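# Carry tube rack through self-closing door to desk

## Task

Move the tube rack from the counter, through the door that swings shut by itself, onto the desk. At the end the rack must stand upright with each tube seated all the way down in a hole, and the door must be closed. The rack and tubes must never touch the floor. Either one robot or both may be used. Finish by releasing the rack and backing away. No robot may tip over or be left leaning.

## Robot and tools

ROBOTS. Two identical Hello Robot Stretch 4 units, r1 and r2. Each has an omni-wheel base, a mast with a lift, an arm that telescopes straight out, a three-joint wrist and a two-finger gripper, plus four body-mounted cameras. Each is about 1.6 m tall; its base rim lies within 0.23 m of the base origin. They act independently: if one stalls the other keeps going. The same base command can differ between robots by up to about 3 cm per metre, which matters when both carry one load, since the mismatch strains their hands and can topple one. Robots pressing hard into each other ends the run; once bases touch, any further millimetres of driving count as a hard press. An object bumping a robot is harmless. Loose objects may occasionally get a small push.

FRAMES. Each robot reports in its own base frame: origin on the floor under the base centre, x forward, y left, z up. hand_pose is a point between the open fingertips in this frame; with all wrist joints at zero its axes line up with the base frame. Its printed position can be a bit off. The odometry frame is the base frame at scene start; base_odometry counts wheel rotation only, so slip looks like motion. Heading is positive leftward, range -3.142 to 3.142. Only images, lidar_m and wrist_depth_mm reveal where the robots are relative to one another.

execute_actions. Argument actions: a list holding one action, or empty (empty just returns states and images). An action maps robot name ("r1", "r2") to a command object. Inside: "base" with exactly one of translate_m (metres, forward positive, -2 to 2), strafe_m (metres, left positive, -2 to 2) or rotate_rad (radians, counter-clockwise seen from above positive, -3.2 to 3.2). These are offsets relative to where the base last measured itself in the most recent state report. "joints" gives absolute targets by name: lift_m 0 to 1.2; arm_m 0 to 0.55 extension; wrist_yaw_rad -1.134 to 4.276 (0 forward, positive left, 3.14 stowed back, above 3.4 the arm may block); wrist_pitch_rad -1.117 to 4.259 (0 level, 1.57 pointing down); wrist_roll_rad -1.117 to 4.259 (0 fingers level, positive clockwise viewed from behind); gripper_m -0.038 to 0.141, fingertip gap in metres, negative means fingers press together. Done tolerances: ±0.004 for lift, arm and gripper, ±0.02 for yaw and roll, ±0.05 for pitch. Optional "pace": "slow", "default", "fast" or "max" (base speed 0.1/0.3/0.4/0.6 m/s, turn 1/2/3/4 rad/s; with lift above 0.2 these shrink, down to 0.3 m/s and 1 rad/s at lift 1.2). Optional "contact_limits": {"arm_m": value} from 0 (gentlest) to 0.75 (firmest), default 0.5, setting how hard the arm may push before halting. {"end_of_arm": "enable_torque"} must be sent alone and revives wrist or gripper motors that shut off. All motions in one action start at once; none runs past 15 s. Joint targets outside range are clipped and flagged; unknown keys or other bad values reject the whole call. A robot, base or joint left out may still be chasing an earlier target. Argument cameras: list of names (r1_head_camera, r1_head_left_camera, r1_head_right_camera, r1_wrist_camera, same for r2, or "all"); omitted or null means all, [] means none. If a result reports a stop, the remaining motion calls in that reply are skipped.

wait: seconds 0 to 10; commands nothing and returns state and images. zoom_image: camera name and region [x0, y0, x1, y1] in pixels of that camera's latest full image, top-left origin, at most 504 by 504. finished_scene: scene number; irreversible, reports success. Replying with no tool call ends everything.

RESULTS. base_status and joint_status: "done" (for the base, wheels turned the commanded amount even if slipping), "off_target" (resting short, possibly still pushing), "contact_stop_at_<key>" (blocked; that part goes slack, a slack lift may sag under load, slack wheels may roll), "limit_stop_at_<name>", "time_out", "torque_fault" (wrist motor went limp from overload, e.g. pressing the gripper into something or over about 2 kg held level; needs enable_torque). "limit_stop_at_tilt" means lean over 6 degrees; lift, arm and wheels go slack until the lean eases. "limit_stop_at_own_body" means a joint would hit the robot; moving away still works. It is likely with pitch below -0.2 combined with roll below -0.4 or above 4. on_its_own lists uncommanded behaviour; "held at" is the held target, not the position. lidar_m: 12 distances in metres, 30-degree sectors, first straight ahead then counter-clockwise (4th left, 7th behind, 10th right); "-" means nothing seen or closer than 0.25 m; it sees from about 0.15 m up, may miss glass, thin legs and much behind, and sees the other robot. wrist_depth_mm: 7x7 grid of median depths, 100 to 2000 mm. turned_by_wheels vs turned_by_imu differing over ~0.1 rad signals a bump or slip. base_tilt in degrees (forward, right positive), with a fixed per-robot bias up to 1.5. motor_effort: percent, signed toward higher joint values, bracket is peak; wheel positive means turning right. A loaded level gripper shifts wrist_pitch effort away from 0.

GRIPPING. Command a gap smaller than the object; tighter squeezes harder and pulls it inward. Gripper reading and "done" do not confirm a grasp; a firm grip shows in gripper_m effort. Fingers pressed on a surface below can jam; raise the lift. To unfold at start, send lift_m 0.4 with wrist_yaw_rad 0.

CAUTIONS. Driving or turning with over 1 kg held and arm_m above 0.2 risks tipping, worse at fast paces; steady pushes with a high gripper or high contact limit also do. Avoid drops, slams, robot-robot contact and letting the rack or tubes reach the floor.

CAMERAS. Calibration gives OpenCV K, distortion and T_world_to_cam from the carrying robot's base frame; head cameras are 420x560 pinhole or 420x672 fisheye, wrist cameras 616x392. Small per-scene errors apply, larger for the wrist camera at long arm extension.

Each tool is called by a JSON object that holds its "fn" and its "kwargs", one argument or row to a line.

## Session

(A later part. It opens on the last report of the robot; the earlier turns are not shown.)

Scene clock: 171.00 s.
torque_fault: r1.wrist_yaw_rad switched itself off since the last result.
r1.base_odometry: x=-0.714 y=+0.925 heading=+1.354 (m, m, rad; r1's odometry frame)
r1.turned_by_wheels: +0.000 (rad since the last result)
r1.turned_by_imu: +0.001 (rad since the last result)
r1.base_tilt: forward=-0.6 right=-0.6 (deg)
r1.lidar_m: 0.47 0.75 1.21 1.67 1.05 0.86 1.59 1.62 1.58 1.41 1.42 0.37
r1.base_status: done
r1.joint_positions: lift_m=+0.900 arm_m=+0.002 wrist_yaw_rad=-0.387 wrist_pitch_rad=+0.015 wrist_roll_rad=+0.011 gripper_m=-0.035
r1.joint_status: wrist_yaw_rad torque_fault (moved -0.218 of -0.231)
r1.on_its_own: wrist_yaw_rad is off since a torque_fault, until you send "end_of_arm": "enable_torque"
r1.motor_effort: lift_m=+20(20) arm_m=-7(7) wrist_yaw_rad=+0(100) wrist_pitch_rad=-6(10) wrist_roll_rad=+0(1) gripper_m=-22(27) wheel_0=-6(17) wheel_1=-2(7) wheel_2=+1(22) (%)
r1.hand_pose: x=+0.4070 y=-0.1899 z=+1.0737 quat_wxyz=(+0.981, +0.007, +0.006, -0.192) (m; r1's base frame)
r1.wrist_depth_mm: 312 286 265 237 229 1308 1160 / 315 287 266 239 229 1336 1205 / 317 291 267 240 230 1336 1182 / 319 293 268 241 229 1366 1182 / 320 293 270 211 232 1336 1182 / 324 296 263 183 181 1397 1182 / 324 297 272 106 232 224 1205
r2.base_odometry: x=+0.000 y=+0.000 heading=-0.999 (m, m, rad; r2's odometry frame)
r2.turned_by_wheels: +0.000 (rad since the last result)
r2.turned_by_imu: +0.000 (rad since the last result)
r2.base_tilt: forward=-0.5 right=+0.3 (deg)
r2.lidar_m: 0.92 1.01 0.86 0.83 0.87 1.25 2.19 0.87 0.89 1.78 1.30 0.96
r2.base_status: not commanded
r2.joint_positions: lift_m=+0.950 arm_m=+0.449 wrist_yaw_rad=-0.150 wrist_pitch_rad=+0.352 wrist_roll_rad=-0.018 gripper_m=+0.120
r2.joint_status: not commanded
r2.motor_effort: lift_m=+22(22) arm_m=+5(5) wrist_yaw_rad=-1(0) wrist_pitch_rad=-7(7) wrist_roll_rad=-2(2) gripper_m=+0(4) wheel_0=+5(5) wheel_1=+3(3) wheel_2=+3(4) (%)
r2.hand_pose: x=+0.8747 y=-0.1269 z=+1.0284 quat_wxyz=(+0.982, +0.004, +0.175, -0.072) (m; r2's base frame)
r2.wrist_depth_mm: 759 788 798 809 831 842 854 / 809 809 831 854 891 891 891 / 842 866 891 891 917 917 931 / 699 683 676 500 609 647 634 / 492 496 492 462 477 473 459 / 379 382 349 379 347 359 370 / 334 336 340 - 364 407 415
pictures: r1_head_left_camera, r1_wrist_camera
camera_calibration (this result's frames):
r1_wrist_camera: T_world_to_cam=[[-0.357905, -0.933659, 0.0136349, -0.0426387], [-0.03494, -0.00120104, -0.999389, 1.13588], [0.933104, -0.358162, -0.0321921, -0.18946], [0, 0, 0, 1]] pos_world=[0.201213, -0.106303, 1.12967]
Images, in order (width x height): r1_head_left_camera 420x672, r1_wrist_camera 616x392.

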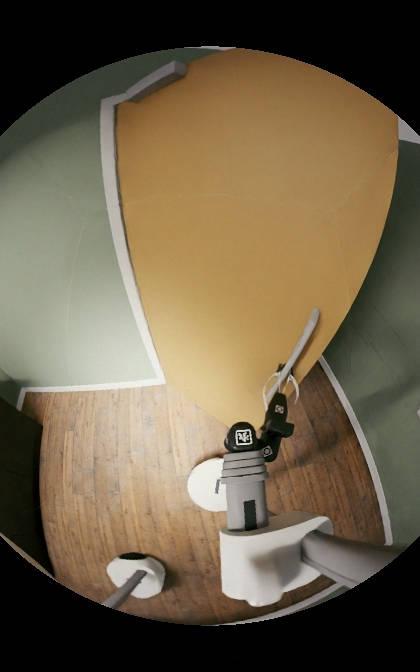

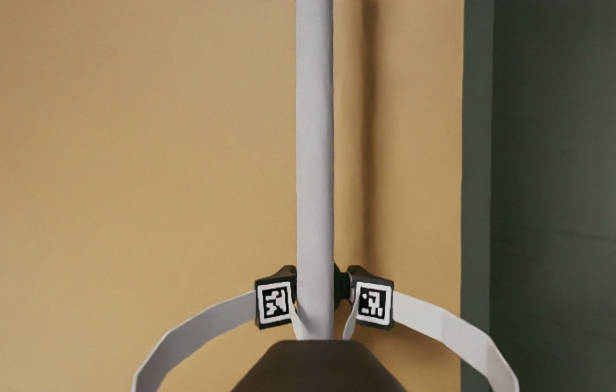

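{"fn": "execute_actions", "kwargs": {
  "actions": [
    {"r2":{"base":{"rotate_rad":-0.15},"joints":{"arm_m":0.3,"wrist_yaw_rad":-1.1,"wrist_pitch_rad":0.2,"gripper_m":0.14}}}
  ],
  "cameras": []
}}

{"fn": "execute_actions", "kwargs": {
  "actions": [
    {"r2":{"base":{"strafe_m":0.444}}}
  ],
  "cameras": []
}}

{"fn": "execute_actions", "kwargs": {
  "actions": [
    {"r2":{"base":{"translate_m":0.45},"joints":{"arm_m":0.445}}}
  ],
  "cameras": ["r2_wrist_camera","r2_head_camera"]
}}

Scene clock: 189.73 s.
r1.base_odometry: x=-0.714 y=+0.925 heading=+1.354 (m, m, rad; r1's odometry frame)
r1.turned_by_wheels: +0.000 (rad since the last result)
r1.turned_by_imu: +0.001 (rad since the last result)
r1.base_tilt: forward=-0.5 right=-0.6 (deg)
r1.lidar_m: 0.48 0.78 1.22 1.66 1.17 0.86 1.60 1.62 1.58 1.41 1.44 0.38
r1.base_status: not commanded
r1.joint_positions: lift_m=+0.900 arm_m=+0.002 wrist_yaw_rad=-0.387 wrist_pitch_rad=+0.015 wrist_roll_rad=+0.011 gripper_m=-0.035
r1.joint_status: not commanded
r1.on_its_own: wrist_yaw_rad is off since a torque_fault, until you send "end_of_arm": "enable_torque"
r1.motor_effort: lift_m=+20(20) arm_m=-7(7) wrist_yaw_rad=+1(1) wrist_pitch_rad=-7(6) wrist_roll_rad=-1(1) gripper_m=-22(26) wheel_0=-6(6) wheel_1=-2(2) wheel_2=+1(2) (%)
r1.hand_pose: x=+0.4070 y=-0.1899 z=+1.0737 quat_wxyz=(+0.981, +0.007, +0.006, -0.192) (m; r1's base frame)
r1.wrist_depth_mm: 314 287 264 237 228 1336 1118 / 315 289 266 239 230 1308 1160 / 319 290 266 240 230 1336 1160 / 319 291 268 242 232 1366 1182 / 320 294 271 212 232 1336 1182 / 322 294 263 183 181 1308 1182 / 325 297 272 106 232 225 1160
r2.base_odometry: x=+0.000 y=+0.000 heading=-1.148 (m, m, rad; r2's odometry frame)
r2.turned_by_wheels: -0.149 (rad since the last result)
r2.turned_by_imu: -0.151 (rad since the last result)
r2.base_tilt: forward=-0.6 right=+0.2 (deg)
r2.lidar_m: 0.94 0.95 0.90 0.83 0.85 1.08 2.19 0.93 0.87 1.75 1.50 1.01
r2.base_status: done
r2.joint_positions: lift_m=+0.950 arm_m=+0.301 wrist_yaw_rad=-1.100 wrist_pitch_rad=+0.202 wrist_roll_rad=-0.018 gripper_m=+0.140
r2.joint_status: all done
r2.motor_effort: lift_m=+22(22) arm_m=-5(5) wrist_yaw_rad=+0(7) wrist_pitch_rad=-7(9) wrist_roll_rad=-2(2) gripper_m=+1(1) wheel_0=+5(10) wheel_1=+3(6) wheel_2=+3(8) (%)
r2.hand_pose: x=+0.5221 y=-0.2915 z=+1.0699 quat_wxyz=(+0.849, +0.045, +0.091, -0.519) (m; r2's base frame)
r2.wrist_depth_mm: 1098 1366 1808 1618 1499 1397 1281 / 1098 1366 1808 1708 1576 1430 1308 / 1118 1430 1808 1756 1618 1499 1366 / 1078 1205 1160 1863 1661 1537 1430 / 707 699 960 1863 1756 1499 1430 / 559 640 878 1281 1756 1537 1499 / 559 676 931 - 1708 1618 1499
pictures: none
No camera images: the call's "cameras" was empty. Leave "cameras" out to get every camera's image.

Scene clock: 192.53 s.
r1.base_odometry: x=-0.714 y=+0.925 heading=+1.354 (m, m, rad; r1's odometry frame)
r1.turned_by_wheels: +0.000 (rad since the last result)
r1.turned_by_imu: +0.001 (rad since the last result)
r1.base_tilt: forward=-0.6 right=-0.6 (deg)
r1.lidar_m: 0.46 0.76 1.22 1.67 1.43 1.22 1.59 1.60 1.55 1.42 1.42 0.38
r1.base_status: not commanded
r1.joint_positions: lift_m=+0.900 arm_m=+0.002 wrist_yaw_rad=-0.387 wrist_pitch_rad=+0.015 wrist_roll_rad=+0.011 gripper_m=-0.035
r1.joint_status: not commanded
r1.on_its_own: wrist_yaw_rad is off since a torque_fault, until you send "end_of_arm": "enable_torque"
r1.motor_effort: lift_m=+20(20) arm_m=-7(7) wrist_yaw_rad=+1(1) wrist_pitch_rad=-7(5) wrist_roll_rad=+0(1) gripper_m=-20(23) wheel_0=-6(6) wheel_1=-2(1) wheel_2=+1(1) (%)
r1.hand_pose: x=+0.4070 y=-0.1899 z=+1.0737 quat_wxyz=(+0.981, +0.007, +0.006, -0.192) (m; r1's base frame)
r1.wrist_depth_mm: 312 286 265 237 227 1336 1160 / 314 289 266 239 229 1281 1160 / 320 289 266 240 230 1336 1160 / 320 291 268 240 232 1336 1182 / 324 293 270 211 232 1336 1160 / 324 296 262 183 181 1336 1205 / 325 298 273 106 232 224 1182
r2.base_odometry: x=+0.405 y=+0.182 heading=-1.149 (m, m, rad; r2's odometry frame)
r2.turned_by_wheels: +0.000 (rad since the last result)
r2.turned_by_imu: +0.000 (rad since the last result)
r2.base_tilt: forward=-0.5 right=+0.3 (deg)
r2.lidar_m: 0.89 0.61 0.40 0.39 0.39 0.49 1.14 2.26 1.26 2.10 1.43 0.96
r2.base_status: done
r2.joint_positions: lift_m=+0.950 arm_m=+0.301 wrist_yaw_rad=-1.100 wrist_pitch_rad=+0.202 wrist_roll_rad=-0.018 gripper_m=+0.140
r2.joint_status: not commanded
r2.motor_effort: lift_m=+22(22) arm_m=-5(5) wrist_yaw_rad=-3(0) wrist_pitch_rad=-8(7) wrist_roll_rad=-2(2) gripper_m=-1(1) wheel_0=-4(13) wheel_1=+0(11) wheel_2=+0(3) (%)
r2.hand_pose: x=+0.5220 y=-0.2915 z=+1.0699 quat_wxyz=(+0.849, +0.045, +0.091, -0.519) (m; r2's base frame)
r2.wrist_depth_mm: 1060 1308 1756 - 1921 1708 1618 / 1060 1336 1863 - 1983 1808 1661 / 1078 1336 1863 - - 1921 1756 / 1042 1205 1138 1499 - 1983 1808 / 615 707 878 1430 - 1983 1863 / 521 597 809 1182 1983 1983 1863 / 517 615 866 - 1808 1661 1756
pictures: none
No camera images: the call's "cameras" was empty. Leave "cameras" out to get every camera's image.

Scene clock: 195.53 s.
r1.base_odometry: x=-0.714 y=+0.925 heading=+1.354 (m, m, rad; r1's odometry frame)
r1.turned_by_wheels: +0.000 (rad since the last result)
r1.turned_by_imu: +0.001 (rad since the last result)
r1.base_tilt: forward=-0.6 right=-0.6 (deg)
r1.lidar_m: 0.46 0.76 1.23 1.67 1.68 1.47 1.57 1.61 1.57 1.43 1.44 0.37
r1.base_status: not commanded
r1.joint_positions: lift_m=+0.900 arm_m=+0.002 wrist_yaw_rad=-0.387 wrist_pitch_rad=+0.015 wrist_roll_rad=+0.011 gripper_m=-0.035
r1.joint_status: not commanded
r1.on_its_own: wrist_yaw_rad is off since a torque_fault, until you send "end_of_arm": "enable_torque"
r1.motor_effort: lift_m=+20(20) arm_m=-7(7) wrist_yaw_rad=+2(1) wrist_pitch_rad=-6(6) wrist_roll_rad=+0(1) gripper_m=-22(22) wheel_0=-6(6) wheel_1=-2(2) wheel_2=+1(2) (%)
r1.hand_pose: x=+0.4070 y=-0.1899 z=+1.0737 quat_wxyz=(+0.981, +0.007, +0.006, -0.192) (m; r1's base frame)
r1.wrist_depth_mm: 314 287 264 236 229 1308 1138 / 314 289 265 238 229 1336 1160 / 319 289 268 239 230 1336 1182 / 319 290 270 240 232 1336 1182 / 322 293 271 211 233 1366 1205 / 324 297 263 183 181 1366 1160 / 322 297 273 106 232 224 1182
r2.base_odometry: x=+0.589 y=-0.228 heading=-1.148 (m, m, rad; r2's odometry frame)
r2.turned_by_wheels: +0.000 (rad since the last result)
r2.turned_by_imu: -0.001 (rad since the last result)
r2.base_tilt: forward=-0.6 right=+0.3 (deg)
r2.lidar_m: 0.44 0.72 0.47 0.43 0.44 0.56 1.28 1.59 1.51 2.17 0.74 0.49
r2.base_status: done
r2.joint_positions: lift_m=+0.950 arm_m=+0.444 wrist_yaw_rad=-1.100 wrist_pitch_rad=+0.202 wrist_roll_rad=-0.018 gripper_m=+0.140
r2.joint_status: all done
r2.motor_effort: lift_m=+22(22) arm_m=+5(10) wrist_yaw_rad=-1(1) wrist_pitch_rad=-7(8) wrist_roll_rad=-2(2) gripper_m=-1(1) wheel_0=+4(10) wheel_1=+2(7) wheel_2=-2(10) (%)
r2.hand_pose: x=+0.6653 y=-0.2915 z=+1.0700 quat_wxyz=(+0.849, +0.045, +0.091, -0.519) (m; r2's base frame)
r2.wrist_depth_mm: 496 615 854 1336 1863 1756 1576 / 500 621 866 1397 1921 1708 1618 / 500 634 891 1430 1983 1863 1708 / 512 647 904 1138 1078 1430 1708 / 512 621 691 699 627 723 1808 / 496 469 445 373 343 452 1863 / 394 382 404 - 359 373 1708
pictures: r2_head_camera, r2_wrist_camera
camera_calibration (this result's frames):
r2_wrist_camera: T_world_to_cam=[[-0.871261, -0.490654, -0.0127748, 0.460696], [-0.10854, 0.217988, -0.969897, 1.22111], [0.478669, -0.843646, -0.243181, -0.0780812], [0, 0, 0, 1]] pos_world=[0.571301, -0.106019, 1.17125]
Images, in order (width x height): r2_head_camera 420x560, r2_wrist_camera 616x392.

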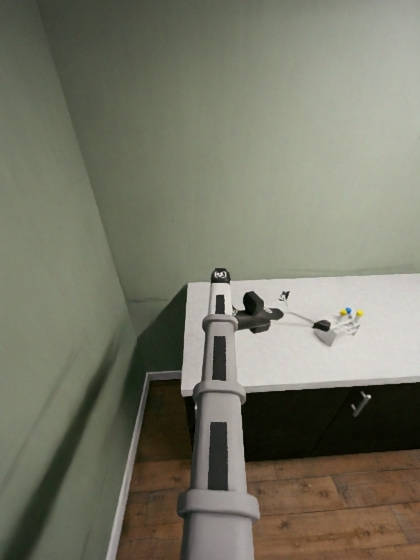

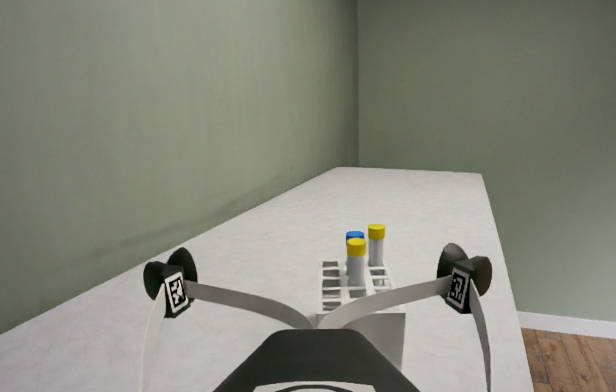

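{"fn": "execute_actions", "kwargs": {
  "actions": [
    {"r2":{"base":{"translate_m":-0.04},"joints":{"lift_m":0.825}}}
  ],
  "cameras": ["r2_wrist_camera","r2_head_camera"]
}}

Scene clock: 202.07 s.
r1.base_odometry: x=-0.714 y=+0.925 heading=+1.354 (m, m, rad; r1's odometry frame)
r1.turned_by_wheels: +0.000 (rad since the last result)
r1.turned_by_imu: +0.001 (rad since the last result)
r1.base_tilt: forward=-0.6 right=-0.6 (deg)
r1.lidar_m: 0.47 0.78 1.21 1.65 1.67 1.44 1.60 1.61 1.58 1.42 1.44 0.39
r1.base_status: not commanded
r1.joint_positions: lift_m=+0.900 arm_m=+0.002 wrist_yaw_rad=-0.387 wrist_pitch_rad=+0.015 wrist_roll_rad=+0.011 gripper_m=-0.035
r1.joint_status: not commanded
r1.on_its_own: wrist_yaw_rad is off since a torque_fault, until you send "end_of_arm": "enable_torque"
r1.motor_effort: lift_m=+20(20) arm_m=-7(7) wrist_yaw_rad=+1(1) wrist_pitch_rad=-7(7) wrist_roll_rad=-2(0) gripper_m=-22(21) wheel_0=-6(6) wheel_1=-2(1) wheel_2=+2(1) (%)
r1.hand_pose: x=+0.4070 y=-0.1899 z=+1.0737 quat_wxyz=(+0.981, +0.007, +0.006, -0.192) (m; r1's base frame)
r1.wrist_depth_mm: 314 287 265 237 229 1308 1160 / 315 289 264 237 229 1336 1182 / 319 290 266 241 231 1336 1182 / 319 290 268 241 231 1366 1182 / 322 296 271 211 231 1336 1160 / 322 296 262 183 181 1336 1160 / 324 297 272 106 231 224 1205
r2.base_odometry: x=+0.573 y=-0.192 heading=-1.149 (m, m, rad; r2's odometry frame)
r2.turned_by_wheels: -0.001 (rad since the last result)
r2.turned_by_imu: -0.001 (rad since the last result)
r2.base_tilt: forward=-0.5 right=+0.3 (deg)
r2.lidar_m: 0.48 0.70 0.47 0.42 0.44 0.57 1.26 1.60 1.46 2.17 0.82 0.55
r2.base_status: done
r2.joint_positions: lift_m=+0.825 arm_m=+0.444 wrist_yaw_rad=-1.100 wrist_pitch_rad=+0.202 wrist_roll_rad=-0.018 gripper_m=+0.140
r2.joint_status: all done
r2.motor_effort: lift_m=+15(20) arm_m=+5(5) wrist_yaw_rad=-2(1) wrist_pitch_rad=-7(8) wrist_roll_rad=-2(2) gripper_m=+0(2) wheel_0=-5(8) wheel_1=-2(8) wheel_2=+1(10) (%)
r2.hand_pose: x=+0.6653 y=-0.2915 z=+0.9455 quat_wxyz=(+0.849, +0.045, +0.091, -0.519) (m; r2's base frame)
r2.wrist_depth_mm: 535 654 904 1464 1863 1708 1618 / 535 668 931 1430 1921 1756 1708 / 544 683 946 1182 1576 1808 1661 / 530 609 603 338 569 759 1756 / 366 368 366 342 349 375 1808 / 257 245 233 258 230 232 1756 / 205 200 211 - 206 194 1537
pictures: r2_head_camera, r2_wrist_camera
camera_calibration (this result's frames):
r2_wrist_camera: T_world_to_cam=[[-0.871286, -0.490609, -0.0127738, 0.459139], [-0.108519, 0.217974, -0.969903, 1.10037], [0.478627, -0.843677, -0.243158, -0.108359], [0, 0, 0, 1]] pos_world=[0.571316, -0.106016, 1.04677]
Images, in order (width x height): r2_head_camera 420x560, r2_wrist_camera 616x392.

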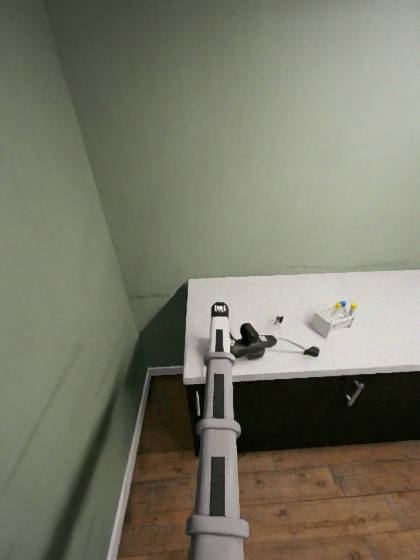

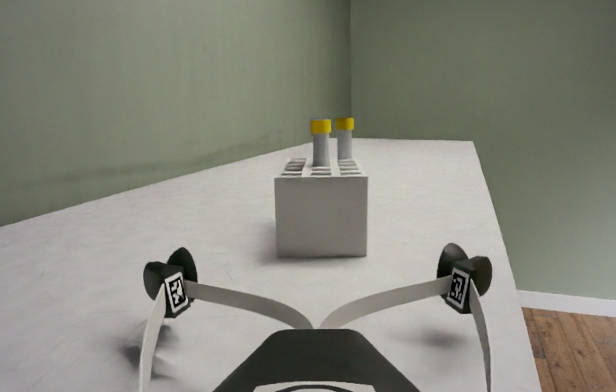

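{"fn": "execute_actions", "kwargs": {
  "actions": [
    {"r2":{"base":{"strafe_m":-0.145},"joints":{"arm_m":0.515},"pace":"slow"}}
  ],
  "cameras": ["r2_wrist_camera","r2_head_camera"]
}}

Scene clock: 209.53 s.
r1.base_odometry: x=-0.714 y=+0.925 heading=+1.354 (m, m, rad; r1's odometry frame)
r1.turned_by_wheels: +0.000 (rad since the last result)
r1.turned_by_imu: +0.001 (rad since the last result)
r1.base_tilt: forward=-0.6 right=-0.5 (deg)
r1.lidar_m: 0.47 0.77 1.21 1.65 1.47 1.33 1.59 1.60 1.57 1.43 1.44 0.36
r1.base_status: not commanded
r1.joint_positions: lift_m=+0.900 arm_m=+0.002 wrist_yaw_rad=-0.387 wrist_pitch_rad=+0.015 wrist_roll_rad=+0.011 gripper_m=-0.035
r1.joint_status: not commanded
r1.on_its_own: wrist_yaw_rad is off since a torque_fault, until you send "end_of_arm": "enable_torque"
r1.motor_effort: lift_m=+20(20) arm_m=-7(7) wrist_yaw_rad=+1(1) wrist_pitch_rad=-7(7) wrist_roll_rad=+0(1) gripper_m=-24(24) wheel_0=-6(6) wheel_1=-2(2) wheel_2=+2(1) (%)
r1.hand_pose: x=+0.4070 y=-0.1899 z=+1.0737 quat_wxyz=(+0.981, +0.007, +0.006, -0.192) (m; r1's base frame)
r1.wrist_depth_mm: 312 286 265 237 228 1308 1182 / 315 287 265 237 229 1336 1160 / 317 290 268 240 231 1336 1182 / 319 291 268 242 231 1366 1182 / 320 294 270 211 232 1366 1182 / 324 296 263 183 180 1336 1160 / 325 297 271 106 232 223 1182
r2.base_odometry: x=+0.441 y=-0.251 heading=-1.149 (m, m, rad; r2's odometry frame)
r2.turned_by_wheels: +0.000 (rad since the last result)
r2.turned_by_imu: +0.000 (rad since the last result)
r2.base_tilt: forward=-0.6 right=+0.3 (deg)
r2.lidar_m: 0.50 0.52 0.61 0.56 0.57 0.74 1.68 1.39 1.37 2.03 0.84 0.56
r2.base_status: done
r2.joint_positions: lift_m=+0.825 arm_m=+0.514 wrist_yaw_rad=-1.100 wrist_pitch_rad=+0.202 wrist_roll_rad=-0.018 gripper_m=+0.140
r2.joint_status: all done
r2.motor_effort: lift_m=+15(15) arm_m=+5(6) wrist_yaw_rad=-1(2) wrist_pitch_rad=-8(8) wrist_roll_rad=-2(2) gripper_m=-1(0) wheel_0=+6(8) wheel_1=-3(9) wheel_2=+0(0) (%)
r2.hand_pose: x=+0.7353 y=-0.2915 z=+0.9455 quat_wxyz=(+0.849, +0.045, +0.091, -0.519) (m; r2's base frame)
r2.wrist_depth_mm: 480 591 831 1255 1661 1618 1464 / 484 609 831 1308 1808 1618 1537 / 488 615 854 960 1756 1661 1576 / 496 580 597 281 512 559 1618 / 368 368 338 181 286 343 368 / 256 244 199 183 188 225 244 / 205 200 201 - 193 193 -
pictures: r2_head_camera, r2_wrist_camera
camera_calibration (this result's frames):
r2_wrist_camera: T_world_to_cam=[[-0.87131, -0.490567, -0.0127738, 0.520101], [-0.108508, 0.21798, -0.969903, 1.10796], [0.478587, -0.8437, -0.243158, -0.141811], [0, 0, 0, 1]] pos_world=[0.64126, -0.106014, 1.04677]
Images, in order (width x height): r2_head_camera 420x560, r2_wrist_camera 616x392.

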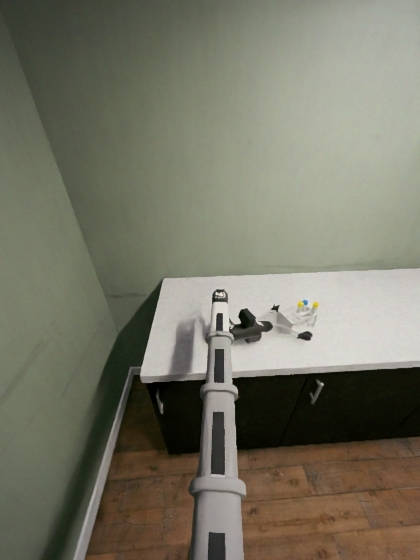

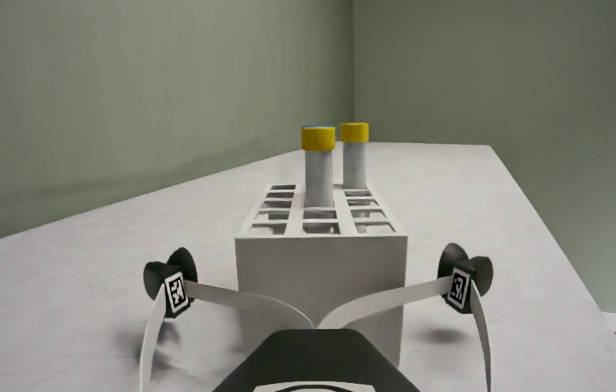

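{"fn": "execute_actions", "kwargs": {
  "actions": [
    {"r2":{"joints":{"gripper_m":0.02}}}
  ],
  "cameras": ["r2_wrist_camera"]
}}

{"fn": "execute_actions", "kwargs": {
  "actions": [
    {"r2":{"joints":{"lift_m":0.88},"pace":"slow"}}
  ],
  "cameras": ["r2_wrist_camera","r2_head_camera"]
}}

Scene clock: 216.20 s.
r1.base_odometry: x=-0.714 y=+0.925 heading=+1.354 (m, m, rad; r1's odometry frame)
r1.turned_by_wheels: +0.000 (rad since the last result)
r1.turned_by_imu: +0.002 (rad since the last result)
r1.base_tilt: forward=-0.6 right=-0.6 (deg)
r1.lidar_m: 0.47 0.77 1.22 1.65 1.45 1.32 1.59 1.62 1.56 1.42 1.43 0.37
r1.base_status: not commanded
r1.joint_positions: lift_m=+0.900 arm_m=+0.002 wrist_yaw_rad=-0.387 wrist_pitch_rad=+0.015 wrist_roll_rad=+0.011 gripper_m=-0.035
r1.joint_status: not commanded
r1.on_its_own: wrist_yaw_rad is off since a torque_fault, until you send "end_of_arm": "enable_torque"
r1.motor_effort: lift_m=+20(20) arm_m=-7(7) wrist_yaw_rad=+1(1) wrist_pitch_rad=-7(6) wrist_roll_rad=-1(1) gripper_m=-23(25) wheel_0=-6(6) wheel_1=-1(2) wheel_2=+1(1) (%)
r1.hand_pose: x=+0.4070 y=-0.1899 z=+1.0737 quat_wxyz=(+0.981, +0.007, +0.006, -0.192) (m; r1's base frame)
r1.wrist_depth_mm: 315 286 265 237 229 1281 1182 / 314 289 267 239 229 1336 1160 / 317 291 268 240 231 1308 1160 / 320 291 268 241 231 1336 1138 / 320 296 271 211 232 1336 1182 / 322 294 263 183 181 1336 1182 / 324 296 272 106 233 225 1182
r2.base_odometry: x=+0.441 y=-0.251 heading=-1.149 (m, m, rad; r2's odometry frame)
r2.turned_by_wheels: +0.000 (rad since the last result)
r2.turned_by_imu: +0.000 (rad since the last result)
r2.base_tilt: forward=-0.5 right=+0.2 (deg)
r2.lidar_m: 0.49 0.52 0.62 0.56 0.58 0.76 1.70 1.38 1.36 2.03 0.83 0.55
r2.base_status: not commanded
r2.joint_positions: lift_m=+0.825 arm_m=+0.514 wrist_yaw_rad=-1.100 wrist_pitch_rad=+0.203 wrist_roll_rad=-0.018 gripper_m=+0.020
r2.joint_status: all done
r2.motor_effort: lift_m=+15(15) arm_m=+6(5) wrist_yaw_rad=-2(1) wrist_pitch_rad=-10(9) wrist_roll_rad=-3(3) gripper_m=-19(24) wheel_0=+6(6) wheel_1=-3(3) wheel_2=+0(0) (%)
r2.hand_pose: x=+0.7353 y=-0.2915 z=+0.9453 quat_wxyz=(+0.849, +0.045, +0.091, -0.519) (m; r2's base frame)
r2.wrist_depth_mm: 480 597 831 1281 1708 1576 1499 / 484 603 831 1308 1708 1618 1499 / 492 609 866 1078 1808 1618 1537 / 496 574 597 218 508 559 1618 / 364 366 315 170 184 343 366 / 255 243 180 174 174 177 243 / 204 198 200 - 187 196 -
pictures: r2_wrist_camera
camera_calibration (this result's frames):
r2_wrist_camera: T_world_to_cam=[[-0.871324, -0.490541, -0.0128067, 0.520144], [-0.108852, 0.218664, -0.96971, 1.108], [0.478483, -0.843537, -0.243923, -0.140972], [0, 0, 0, 1]] pos_world=[0.641274, -0.106043, 1.04671]
Images, in order (width x height): r2_wrist_camera 616x392.

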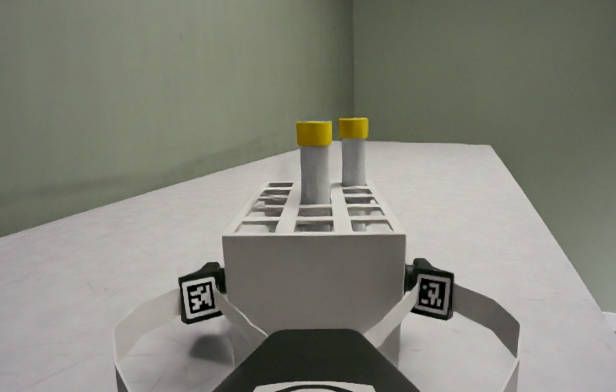

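Scene clock: 217.53 s.
r1.base_odometry: x=-0.714 y=+0.925 heading=+1.354 (m, m, rad; r1's odometry frame)
r1.turned_by_wheels: +0.000 (rad since the last result)
r1.turned_by_imu: +0.000 (rad since the last result)
r1.base_tilt: forward=-0.6 right=-0.6 (deg)
r1.lidar_m: 0.49 0.77 1.20 1.65 1.46 1.34 1.59 1.61 1.58 1.42 1.46 0.36
r1.base_status: not commanded
r1.joint_positions: lift_m=+0.900 arm_m=+0.002 wrist_yaw_rad=-0.387 wrist_pitch_rad=+0.015 wrist_roll_rad=+0.011 gripper_m=-0.035
r1.joint_status: not commanded
r1.on_its_own: wrist_yaw_rad is off since a torque_fault, until you send "end_of_arm": "enable_torque"
r1.motor_effort: lift_m=+20(20) arm_m=-7(7) wrist_yaw_rad=+1(1) wrist_pitch_rad=-7(6) wrist_roll_rad=-1(1) gripper_m=-25(23) wheel_0=-6(6) wheel_1=-2(2) wheel_2=+2(2) (%)
r1.hand_pose: x=+0.4070 y=-0.1899 z=+1.0737 quat_wxyz=(+0.981, +0.007, +0.006, -0.192) (m; r1's base frame)
r1.wrist_depth_mm: 314 286 265 237 228 1308 1138 / 315 290 266 238 229 1308 1182 / 317 289 267 239 231 1308 1160 / 320 291 267 242 231 1336 1160 / 320 294 271 212 233 1336 1182 / 322 297 262 183 180 1336 1182 / 327 297 273 107 233 225 1160
r2.base_odometry: x=+0.441 y=-0.251 heading=-1.149 (m, m, rad; r2's odometry frame)
r2.turned_by_wheels: +0.000 (rad since the last result)
r2.turned_by_imu: +0.000 (rad since the last result)
r2.base_tilt: forward=-0.6 right=+0.3 (deg)
r2.lidar_m: 0.49 0.51 0.63 0.55 0.55 0.76 1.67 1.39 1.36 2.04 0.80 0.53
r2.base_status: not commanded
r2.joint_positions: lift_m=+0.880 arm_m=+0.514 wrist_yaw_rad=-1.100 wrist_pitch_rad=+0.203 wrist_roll_rad=-0.018 gripper_m=+0.020
r2.joint_status: all done
r2.motor_effort: lift_m=+23(23) arm_m=+5(5) wrist_yaw_rad=+1(0) wrist_pitch_rad=-10(10) wrist_roll_rad=-2(2) gripper_m=-20(24) wheel_0=+6(6) wheel_1=-3(3) wheel_2=+0(0) (%)
r2.hand_pose: x=+0.7353 y=-0.2915 z=+0.9996 quat_wxyz=(+0.849, +0.045, +0.091, -0.519) (m; r2's base frame)
r2.wrist_depth_mm: 484 603 809 1281 1756 1576 1499 / 480 603 820 1308 1808 1618 1537 / 484 615 866 1078 1708 1661 1576 / 496 621 741 219 723 878 1618 / 480 512 439 170 184 484 1661 / 357 342 179 174 174 178 373 / 287 277 282 - 263 274 276
pictures: r2_head_camera, r2_wrist_camera
camera_calibration (this result's frames):
r2_wrist_camera: T_world_to_cam=[[-0.871324, -0.49054, -0.0128125, 0.520848], [-0.108912, 0.218782, -0.969677, 1.16074], [0.478468, -0.843507, -0.244056, -0.127558], [0, 0, 0, 1]] pos_world=[0.641278, -0.106048, 1.10108]
Images, in order (width x height): r2_head_camera 420x560, r2_wrist_camera 616x392.

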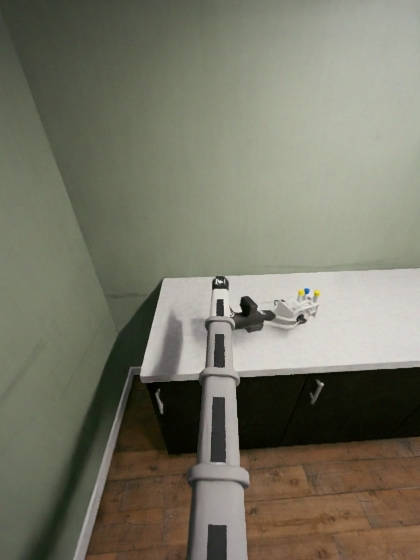

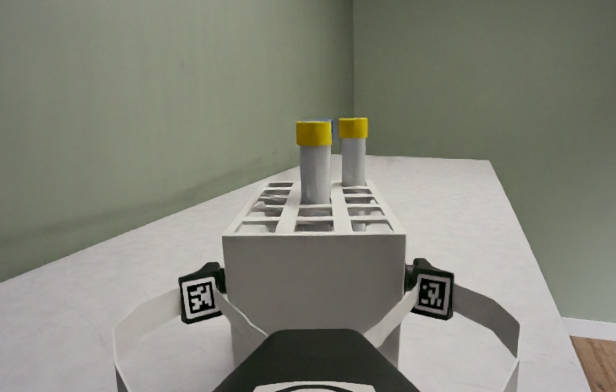

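{"fn": "execute_actions", "kwargs": {
  "actions": [
    {"r2":{"joints":{"arm_m":0.0,"gripper_m":0.005},"pace":"slow"},"r1":{"base":{"strafe_m":0.15},"pace":"slow"}}
  ],
  "cameras": ["r2_wrist_camera","r1_head_left_camera","r1_head_right_camera"]
}}

Scene clock: 230.00 s.
r1.base_odometry: x=-0.861 y=+0.958 heading=+1.353 (m, m, rad; r1's odometry frame)
r1.turned_by_wheels: -0.001 (rad since the last result)
r1.turned_by_imu: +0.002 (rad since the last result)
r1.base_tilt: forward=-0.6 right=-0.6 (deg)
r1.lidar_m: 0.48 0.92 1.20 1.51 1.36 1.25 1.62 1.63 1.73 1.57 0.40 0.33
r1.base_status: done
r1.joint_positions: lift_m=+0.900 arm_m=+0.002 wrist_yaw_rad=-0.776 wrist_pitch_rad=+0.015 wrist_roll_rad=+0.011 gripper_m=-0.035
r1.joint_status: not commanded
r1.on_its_own: wrist_yaw_rad is off since a torque_fault, until you send "end_of_arm": "enable_torque" (your -0.400 is given up)
r1.motor_effort: lift_m=+20(20) arm_m=-7(7) wrist_yaw_rad=+1(1) wrist_pitch_rad=-6(7) wrist_roll_rad=+0(1) gripper_m=-21(25) wheel_0=-8(14) wheel_1=+1(7) wheel_2=+0(0) (%)
r1.hand_pose: x=+0.3177 y=-0.2644 z=+1.0738 quat_wxyz=(+0.926, +0.008, +0.005, -0.378) (m; r1's base frame)
r1.wrist_depth_mm: 250 247 245 240 237 1336 1182 / 251 246 245 241 239 1366 1182 / 253 250 247 241 241 1397 1205 / 254 251 247 242 243 1366 1205 / 254 251 248 212 244 1308 1229 / 256 253 249 182 181 1336 1205 / 256 255 250 106 246 1336 1205
r2.base_odometry: x=+0.441 y=-0.251 heading=-1.149 (m, m, rad; r2's odometry frame)
r2.turned_by_wheels: +0.000 (rad since the last result)
r2.turned_by_imu: -0.001 (rad since the last result)
r2.base_tilt: forward=-0.7 right=+0.3 (deg)
r2.lidar_m: 0.50 0.52 0.62 0.57 0.58 0.74 1.69 1.37 1.28 2.04 0.34 0.55
r2.base_status: not commanded
r2.joint_positions: lift_m=+0.880 arm_m=+0.003 wrist_yaw_rad=-1.100 wrist_pitch_rad=+0.203 wrist_roll_rad=-0.018 gripper_m=+0.005
r2.joint_status: all done
joint sent to its limit — the command would take r2.arm_m past its lower limit, so that joint was sent only as far as its limit.
r2.motor_effort: lift_m=+23(23) arm_m=-5(4) wrist_yaw_rad=-2(2) wrist_pitch_rad=-11(10) wrist_roll_rad=-2(2) gripper_m=-24(25) wheel_0=+6(6) wheel_1=-3(3) wheel_2=+0(0) (%)
r2.hand_pose: x=+0.2241 y=-0.2915 z=+0.9996 quat_wxyz=(+0.849, +0.045, +0.091, -0.519) (m; r2's base frame)
r2.wrist_depth_mm: 946 1160 1661 1921 1756 1618 1576 / 960 1229 1708 - 1808 1661 1576 / 976 1205 1576 1983 1863 1756 1661 / 891 854 842 214 1921 1756 1708 / 521 564 214 165 167 1863 1708 / 407 462 177 170 171 176 1708 / 421 521 661 - 1537 1618 1576
pictures: r1_head_left_camera, r1_head_right_camera, r2_wrist_camera
camera_calibration (this result's frames):
r2_wrist_camera: T_world_to_cam=[[-0.871324, -0.49054, -0.0128124, 0.0754637], [-0.108912, 0.218782, -0.969677, 1.10507], [0.478469, -0.843507, -0.244056, 0.117014], [0, 0, 0, 1]] pos_world=[0.130121, -0.106048, 1.10108]
Images, in order (width x height): r1_head_left_camera 420x672, r1_head_right_camera 420x672, r2_wrist_camera 616x392.

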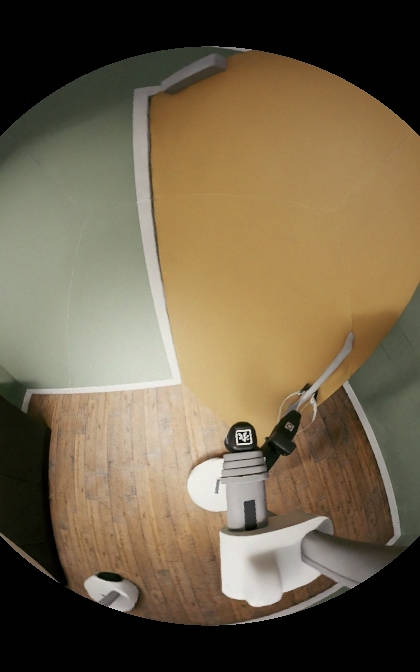

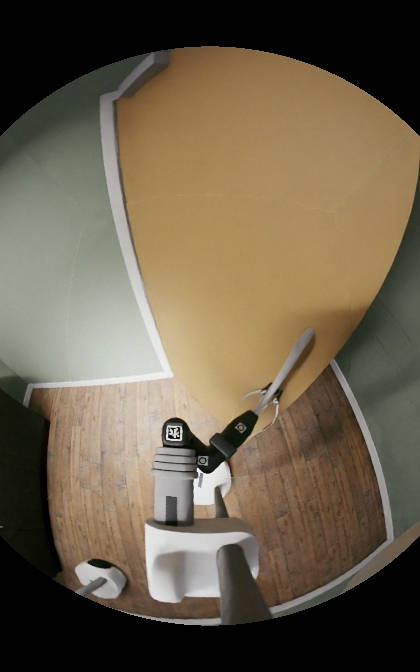

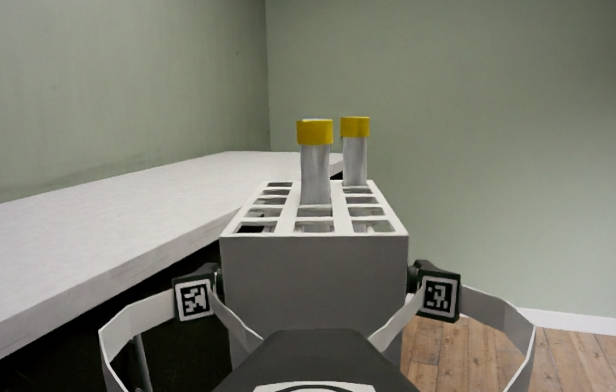

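{"fn": "execute_actions", "kwargs": {
  "actions": [
    {"r1":{"base":{"translate_m":-0.1},"pace":"slow"}}
  ],
  "cameras": []
}}

{"fn": "execute_actions", "kwargs": {
  "actions": [
    {"r1":{"base":{"strafe_m":0.17},"pace":"slow"}}
  ],
  "cameras": ["r1_head_left_camera","r1_head_right_camera"]
}}

Scene clock: 236.47 s.
r1.base_odometry: x=-0.882 y=+0.860 heading=+1.353 (m, m, rad; r1's odometry frame)
r1.turned_by_wheels: +0.000 (rad since the last result)
r1.turned_by_imu: +0.001 (rad since the last result)
r1.base_tilt: forward=-0.6 right=-0.6 (deg)
r1.lidar_m: 0.52 1.01 1.33 1.49 1.29 1.17 1.52 1.54 1.76 1.58 1.61 0.37
r1.base_status: done
r1.joint_positions: lift_m=+0.900 arm_m=+0.002 wrist_yaw_rad=-0.480 wrist_pitch_rad=+0.015 wrist_roll_rad=+0.011 gripper_m=-0.035
r1.joint_status: not commanded
r1.on_its_own: wrist_yaw_rad is off since a torque_fault, until you send "end_of_arm": "enable_torque" (your -0.400 is given up)
r1.motor_effort: lift_m=+20(20) arm_m=-7(7) wrist_yaw_rad=+0(1) wrist_pitch_rad=-5(6) wrist_roll_rad=+0(0) gripper_m=-24(25) wheel_0=-6(14) wheel_1=-1(0) wheel_2=+1(7) (%)
r1.hand_pose: x=+0.3883 y=-0.2108 z=+1.0739 quat_wxyz=(+0.971, +0.007, +0.006, -0.238) (m; r1's base frame)
r1.wrist_depth_mm: 359 312 278 237 225 1430 1255 / 359 315 278 239 226 1397 1281 / 366 317 279 240 228 1366 1281 / 370 322 282 241 229 1397 1281 / 373 322 282 205 229 1397 1281 / 370 324 180 184 181 1464 1281 / 379 325 286 106 227 216 1308
r2.base_odometry: x=+0.441 y=-0.251 heading=-1.149 (m, m, rad; r2's odometry frame)
r2.turned_by_wheels: +0.000 (rad since the last result)
r2.turned_by_imu: +0.000 (rad since the last result)
r2.base_tilt: forward=-0.6 right=+0.3 (deg)
r2.lidar_m: 0.48 0.53 0.61 0.57 0.59 0.75 1.69 1.23 1.18 2.04 0.34 0.54
r2.base_status: not commanded
r2.joint_positions: lift_m=+0.880 arm_m=+0.003 wrist_yaw_rad=-1.100 wrist_pitch_rad=+0.203 wrist_roll_rad=-0.018 gripper_m=+0.005
r2.joint_status: not commanded
r2.motor_effort: lift_m=+23(23) arm_m=-5(5) wrist_yaw_rad=-1(2) wrist_pitch_rad=-11(10) wrist_roll_rad=-2(2) gripper_m=-27(24) wheel_0=+6(6) wheel_1=-3(3) wheel_2=-1(0) (%)
r2.hand_pose: x=+0.2241 y=-0.2915 z=+0.9996 quat_wxyz=(+0.849, +0.045, +0.091, -0.519) (m; r2's base frame)
r2.wrist_depth_mm: 946 1182 1618 1921 1756 1661 1537 / 976 1205 1661 - 1808 1708 1537 / 991 1229 1661 1983 1808 1708 1618 / 891 866 842 215 1863 1756 1618 / 512 564 215 166 167 1863 1708 / 407 455 176 169 171 175 1756 / 424 521 668 - 1537 1537 1576
pictures: none
No camera images: the call's "cameras" was empty. Leave "cameras" out to get every camera's image.

Scene clock: 239.30 s.
r1.base_odometry: x=-1.048 y=+0.897 heading=+1.352 (m, m, rad; r1's odometry frame)
r1.turned_by_wheels: -0.001 (rad since the last result)
r1.turned_by_imu: -0.001 (rad since the last result)
r1.base_tilt: forward=-0.6 right=-0.6 (deg)
r1.lidar_m: 0.53 1.02 1.25 1.31 1.16 1.07 1.52 1.57 1.95 1.75 0.39 0.35
r1.base_status: done
r1.joint_positions: lift_m=+0.900 arm_m=+0.002 wrist_yaw_rad=-0.805 wrist_pitch_rad=+0.015 wrist_roll_rad=+0.011 gripper_m=-0.035
r1.joint_status: not commanded
r1.on_its_own: wrist_yaw_rad is off since a torque_fault, until you send "end_of_arm": "enable_torque" (your -0.400 is given up)
r1.motor_effort: lift_m=+20(20) arm_m=-7(7) wrist_yaw_rad=+2(1) wrist_pitch_rad=-4(5) wrist_roll_rad=+0(0) gripper_m=-21(23) wheel_0=-9(18) wheel_1=+2(7) wheel_2=-2(0) (%)
r1.hand_pose: x=+0.3099 y=-0.2685 z=+1.0738 quat_wxyz=(+0.920, +0.008, +0.005, -0.392) (m; r1's base frame)
r1.wrist_depth_mm: 300 279 262 238 230 1499 1366 / 303 281 262 239 230 1499 1336 / 303 283 264 240 231 1499 1336 / 304 283 264 241 233 1464 1366 / 307 285 266 242 234 1576 1397 / 306 286 180 184 180 1537 1336 / 310 290 268 106 234 229 1366
r2.base_odometry: x=+0.441 y=-0.251 heading=-1.149 (m, m, rad; r2's odometry frame)
r2.turned_by_wheels: +0.000 (rad since the last result)
r2.turned_by_imu: +0.000 (rad since the last result)
r2.base_tilt: forward=-0.5 right=+0.3 (deg)
r2.lidar_m: 0.49 0.53 0.62 0.55 0.58 0.76 1.69 2.66 1.10 2.03 0.37 0.56
r2.base_status: not commanded
r2.joint_positions: lift_m=+0.880 arm_m=+0.003 wrist_yaw_rad=-1.100 wrist_pitch_rad=+0.203 wrist_roll_rad=-0.018 gripper_m=+0.005
r2.joint_status: not commanded
r2.motor_effort: lift_m=+23(23) arm_m=-5(5) wrist_yaw_rad=-1(1) wrist_pitch_rad=-10(10) wrist_roll_rad=-2(2) gripper_m=-26(22) wheel_0=+6(6) wheel_1=-3(3) wheel_2=+0(0) (%)
r2.hand_pose: x=+0.2241 y=-0.2915 z=+0.9996 quat_wxyz=(+0.849, +0.045, +0.091, -0.519) (m; r2's base frame)
r2.wrist_depth_mm: 960 1182 1618 1921 1708 1576 1537 / 976 1182 1708 - 1808 1708 1576 / 976 1255 1618 - 1921 1708 1618 / 904 878 854 215 1921 1863 1708 / 512 569 214 165 167 1808 1661 / 407 462 176 169 171 175 1756 / 424 517 661 - 1576 1576 1576
pictures: r1_head_left_camera, r1_head_right_camera
Images, in order (width x height): r1_head_left_camera 420x672, r1_head_right_camera 420x672.

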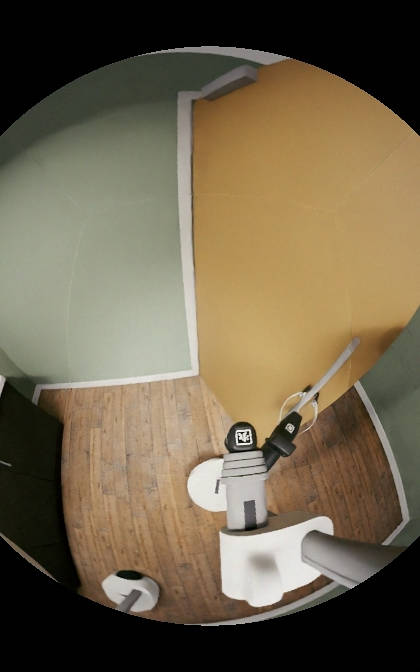

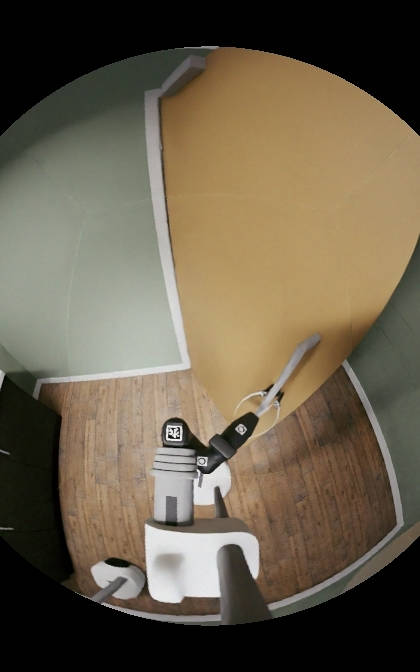

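{"fn": "execute_actions", "kwargs": {
  "actions": [
    {"r1":{"base":{"translate_m":-0.07},"pace":"slow"}}
  ],
  "cameras": []
}}

{"fn": "execute_actions", "kwargs": {
  "actions": [
    {"r1":{"base":{"strafe_m":0.2},"pace":"slow"}}
  ],
  "cameras": ["r1_head_left_camera","r1_head_right_camera","r2_head_right_camera"]
}}

Scene clock: 248.00 s.
r1.base_odometry: x=-1.063 y=+0.829 heading=+1.352 (m, m, rad; r1's odometry frame)
r1.turned_by_wheels: +0.000 (rad since the last result)
r1.turned_by_imu: +0.001 (rad since the last result)
r1.base_tilt: forward=-0.6 right=-0.6 (deg)
r1.lidar_m: 0.57 1.09 1.36 1.32 1.12 1.02 1.47 1.50 1.85 1.76 0.39 0.36
r1.base_status: done
r1.joint_positions: lift_m=+0.900 arm_m=+0.002 wrist_yaw_rad=-0.565 wrist_pitch_rad=+0.015 wrist_roll_rad=+0.011 gripper_m=-0.035
r1.joint_status: not commanded
r1.on_its_own: wrist_yaw_rad is off since a torque_fault, until you send "end_of_arm": "enable_torque" (your -0.400 is given up)
r1.motor_effort: lift_m=+20(20) arm_m=-7(7) wrist_yaw_rad=+1(1) wrist_pitch_rad=-5(5) wrist_roll_rad=-1(1) gripper_m=-24(28) wheel_0=-6(17) wheel_1=-2(3) wheel_2=+3(5) (%)
r1.hand_pose: x=+0.3698 y=-0.2282 z=+1.0739 quat_wxyz=(+0.960, +0.007, +0.006, -0.279) (m; r1's base frame)
r1.wrist_depth_mm: 439 351 293 237 221 207 1366 / 445 355 297 239 222 208 1397 / 442 357 298 240 224 208 1366 / 452 359 301 241 224 209 1366 / 452 364 301 206 225 211 1430 / 462 366 181 183 181 211 1397 / 462 368 304 106 223 205 1397
r2.base_odometry: x=+0.441 y=-0.251 heading=-1.149 (m, m, rad; r2's odometry frame)
r2.turned_by_wheels: +0.000 (rad since the last result)
r2.turned_by_imu: +0.000 (rad since the last result)
r2.base_tilt: forward=-0.6 right=+0.2 (deg)
r2.lidar_m: 0.49 0.52 0.59 0.56 0.58 0.75 1.72 1.17 1.03 2.04 0.36 0.56
r2.base_status: not commanded
r2.joint_positions: lift_m=+0.880 arm_m=+0.003 wrist_yaw_rad=-1.100 wrist_pitch_rad=+0.203 wrist_roll_rad=-0.018 gripper_m=+0.005
r2.joint_status: not commanded
r2.motor_effort: lift_m=+23(23) arm_m=-5(5) wrist_yaw_rad=-1(2) wrist_pitch_rad=-10(10) wrist_roll_rad=-3(3) gripper_m=-26(22) wheel_0=+6(6) wheel_1=-3(3) wheel_2=+0(0) (%)
r2.hand_pose: x=+0.2241 y=-0.2915 z=+0.9996 quat_wxyz=(+0.849, +0.045, +0.091, -0.519) (m; r2's base frame)
r2.wrist_depth_mm: 946 1182 1661 1983 1756 1618 1499 / 976 1229 1708 - 1808 1618 1537 / 976 1255 1618 1983 1863 1661 1618 / 891 878 854 214 1921 1756 1661 / 521 569 213 166 167 1808 1756 / 410 462 176 169 171 175 1756 / 424 521 676 - 1537 1576 1576
pictures: none
No camera images: the call's "cameras" was empty. Leave "cameras" out to get every camera's image.

Scene clock: 251.13 s.
r1.base_odometry: x=-1.258 y=+0.872 heading=+1.352 (m, m, rad; r1's odometry frame)
r1.turned_by_wheels: +0.000 (rad since the last result)
r1.turned_by_imu: -0.001 (rad since the last result)
r1.base_tilt: forward=-0.6 right=-0.5 (deg)
r1.lidar_m: 0.71 1.07 1.24 1.10 1.01 0.91 1.14 1.52 1.89 1.95 0.37 0.34
r1.base_status: done
r1.joint_positions: lift_m=+0.900 arm_m=+0.002 wrist_yaw_rad=-0.798 wrist_pitch_rad=+0.015 wrist_roll_rad=+0.011 gripper_m=-0.035
r1.joint_status: not commanded
r1.on_its_own: wrist_yaw_rad is off since a torque_fault, until you send "end_of_arm": "enable_torque" (your -0.400 is given up)
r1.motor_effort: lift_m=+20(20) arm_m=-7(7) wrist_yaw_rad=+0(1) wrist_pitch_rad=-5(5) wrist_roll_rad=-1(1) gripper_m=-24(24) wheel_0=-7(12) wheel_1=+1(6) wheel_2=+0(5) (%)
r1.hand_pose: x=+0.3118 y=-0.2675 z=+1.0738 quat_wxyz=(+0.921, +0.008, +0.005, -0.388) (m; r1's base frame)
r1.wrist_depth_mm: 421 343 290 237 221 208 1537 / 424 345 293 238 223 209 1499 / 427 349 296 240 224 209 1537 / 430 353 296 240 224 211 1499 / 436 355 298 207 225 211 1499 / 439 357 180 183 181 215 1537 / 442 357 300 106 224 207 1537
r2.base_odometry: x=+0.441 y=-0.251 heading=-1.149 (m, m, rad; r2's odometry frame)
r2.turned_by_wheels: +0.000 (rad since the last result)
r2.turned_by_imu: +0.000 (rad since the last result)
r2.base_tilt: forward=-0.6 right=+0.2 (deg)
r2.lidar_m: 0.50 0.52 0.62 0.55 0.58 0.75 1.73 2.68 0.93 2.02 0.35 0.54
r2.base_status: not commanded
r2.joint_positions: lift_m=+0.880 arm_m=+0.003 wrist_yaw_rad=-1.100 wrist_pitch_rad=+0.203 wrist_roll_rad=-0.018 gripper_m=+0.005
r2.joint_status: not commanded
r2.motor_effort: lift_m=+23(23) arm_m=-5(5) wrist_yaw_rad=-1(0) wrist_pitch_rad=-10(10) wrist_roll_rad=-3(3) gripper_m=-25(23) wheel_0=+6(6) wheel_1=-3(3) wheel_2=+0(0) (%)
r2.hand_pose: x=+0.2241 y=-0.2915 z=+0.9996 quat_wxyz=(+0.849, +0.045, +0.091, -0.519) (m; r2's base frame)
r2.wrist_depth_mm: 960 1160 1618 1983 1756 1661 1499 / 960 1205 1661 1983 1808 1661 1576 / 960 1229 1618 1983 1863 1756 1618 / 891 866 854 214 1921 1808 1661 / 517 564 214 165 167 1863 1661 / 407 455 176 169 170 175 1756 / 421 521 668 - 1464 1576 1576
pictures: r1_head_left_camera, r1_head_right_camera, r2_head_right_camera
Images, in order (width x height): r1_head_left_camera 420x672, r1_head_right_camera 420x672, r2_head_right_camera 420x672.

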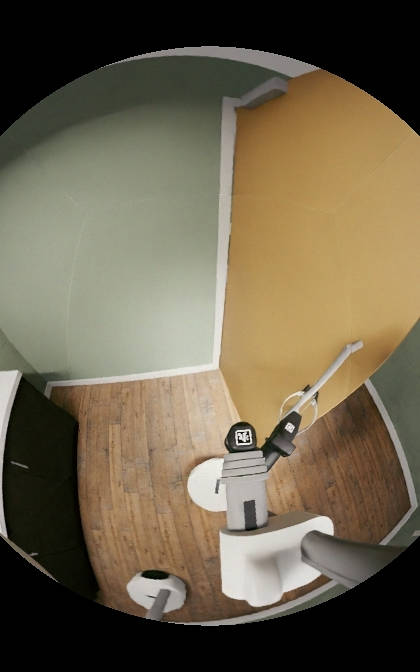

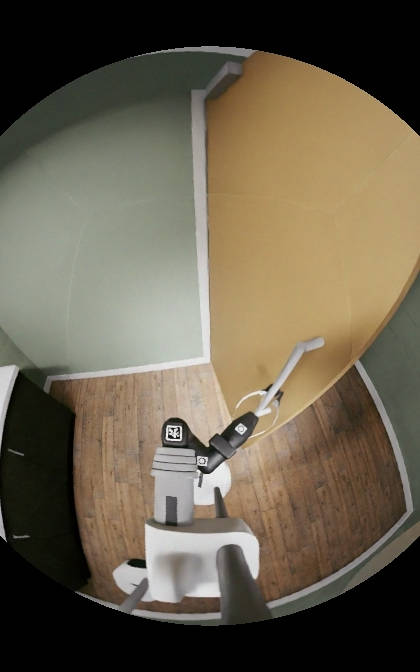

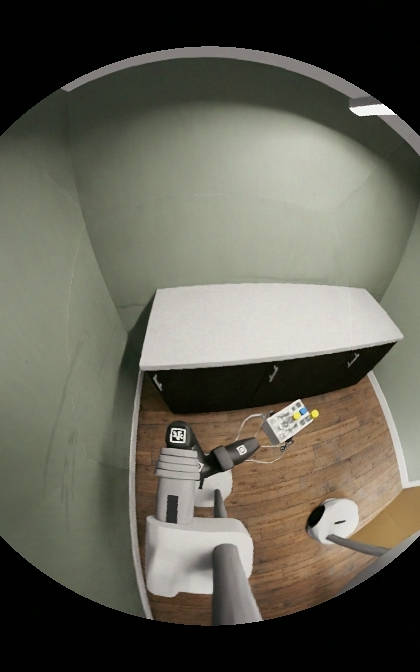

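{"fn": "execute_actions", "kwargs": {
  "actions": [
    {"r2":{"base":{"translate_m":-0.9},"pace":"slow"}}
  ],
  "cameras": []
}}

{"fn": "execute_actions", "kwargs": {
  "actions": [
    {"r2":{"base":{"rotate_rad":-1.57},"joints":{"wrist_yaw_rad":0},"pace":"slow"}}
  ],
  "cameras": ["r2_head_left_camera","r2_head_camera","r2_wrist_camera"]
}}

action 0: r2: "base": translate_m = -0.9 would last too long for one action: at the pace "slow" translate_m can be at most 0.766 in either direction: name a faster pace, or command the rest in another action

Scene clock: 264.10 s.
r1.base_odometry: x=-1.258 y=+0.872 heading=+1.352 (m, m, rad; r1's odometry frame)
r1.turned_by_wheels: +0.000 (rad since the last result)
r1.turned_by_imu: +0.001 (rad since the last result)
r1.base_tilt: forward=-0.6 right=-0.5 (deg)
r1.lidar_m: 0.71 1.06 1.26 1.11 1.11 0.63 1.20 1.52 1.91 1.95 0.35 0.34
r1.base_status: not commanded
r1.joint_positions: lift_m=+0.900 arm_m=+0.002 wrist_yaw_rad=-0.798 wrist_pitch_rad=+0.015 wrist_roll_rad=+0.011 gripper_m=-0.035
r1.joint_status: not commanded
r1.on_its_own: wrist_yaw_rad is off since a torque_fault, until you send "end_of_arm": "enable_torque" (your -0.400 is given up)
r1.motor_effort: lift_m=+20(20) arm_m=-7(7) wrist_yaw_rad=+2(1) wrist_pitch_rad=-6(6) wrist_roll_rad=-1(0) gripper_m=-22(19) wheel_0=-7(6) wheel_1=+1(0) wheel_2=+0(0) (%)
r1.hand_pose: x=+0.3118 y=-0.2675 z=+1.0738 quat_wxyz=(+0.921, +0.008, +0.005, -0.388) (m; r1's base frame)
r1.wrist_depth_mm: 418 345 290 237 223 208 1499 / 424 345 293 238 222 210 1499 / 424 349 294 240 224 210 1499 / 433 353 296 241 225 211 1537 / 433 351 297 207 225 211 1499 / 439 353 181 183 180 215 1537 / 433 357 301 106 224 206 1576
r2.base_odometry: x=+0.441 y=-0.251 heading=-2.718 (m, m, rad; r2's odometry frame)
r2.turned_by_wheels: -1.569 (rad since the last result)
r2.turned_by_imu: -1.588 (rad since the last result)
r2.base_tilt: forward=-0.5 right=+0.2 (deg)
r2.lidar_m: 0.45 0.81 0.54 0.50 0.52 0.62 0.57 0.58 0.78 1.70 2.67 0.93
r2.base_status: done
r2.joint_positions: lift_m=+0.880 arm_m=+0.003 wrist_yaw_rad=+0.000 wrist_pitch_rad=+0.203 wrist_roll_rad=-0.018 gripper_m=+0.006
r2.joint_status: all done
r2.motor_effort: lift_m=+23(23) arm_m=-5(5) wrist_yaw_rad=-1(1) wrist_pitch_rad=-10(10) wrist_roll_rad=-2(2) gripper_m=-25(24) wheel_0=+6(10) wheel_1=+2(8) wheel_2=+3(5) (%)
r2.hand_pose: x=+0.4563 y=-0.0875 z=+0.9996 quat_wxyz=(+0.995, -0.009, +0.102, +0.001) (m; r2's base frame)
r2.wrist_depth_mm: 1618 1661 1661 1708 1708 1397 634 / 1708 1661 1756 1808 1756 1464 609 / 1708 1808 1756 1708 1863 1464 1078 / 1060 1808 1808 213 1863 1499 1118 / 960 1808 214 165 167 1537 1160 / 946 1160 176 169 170 175 1118 / 960 1537 1618 - 1576 1464 768
pictures: r2_head_camera, r2_head_left_camera, r2_wrist_camera
camera_calibration (this result's frames):
r2_wrist_camera: T_world_to_cam=[[0.0418038, -0.999044, -0.0128113, -0.0832744], [-0.244382, 0.00220882, -0.969677, 1.12861], [0.968778, 0.043667, -0.244056, 0.0318276], [0, 0, 0, 1]] pos_world=[0.24846, -0.0870775, 1.10109]
Images, in order (width x height): r2_head_camera 420x560, r2_head_left_camera 420x672, r2_wrist_camera 616x392.

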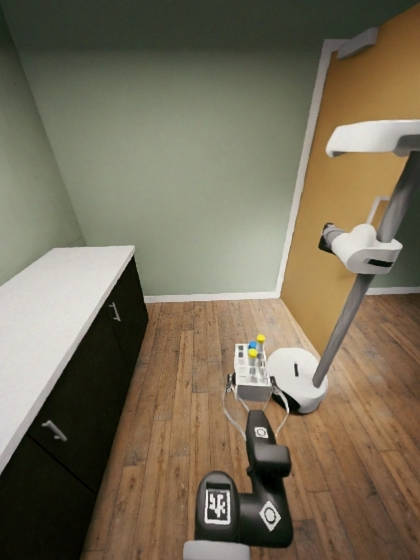

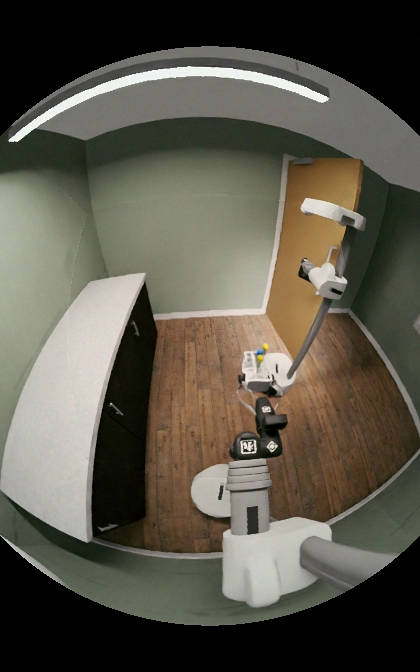

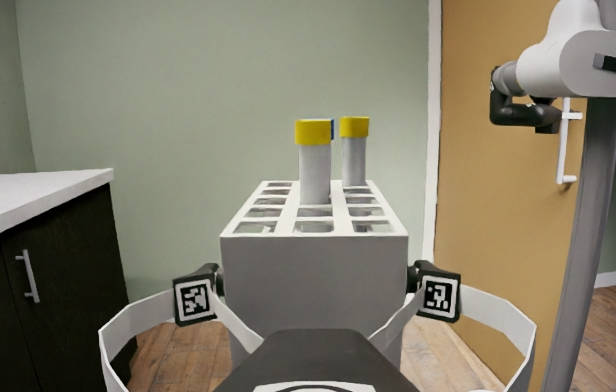

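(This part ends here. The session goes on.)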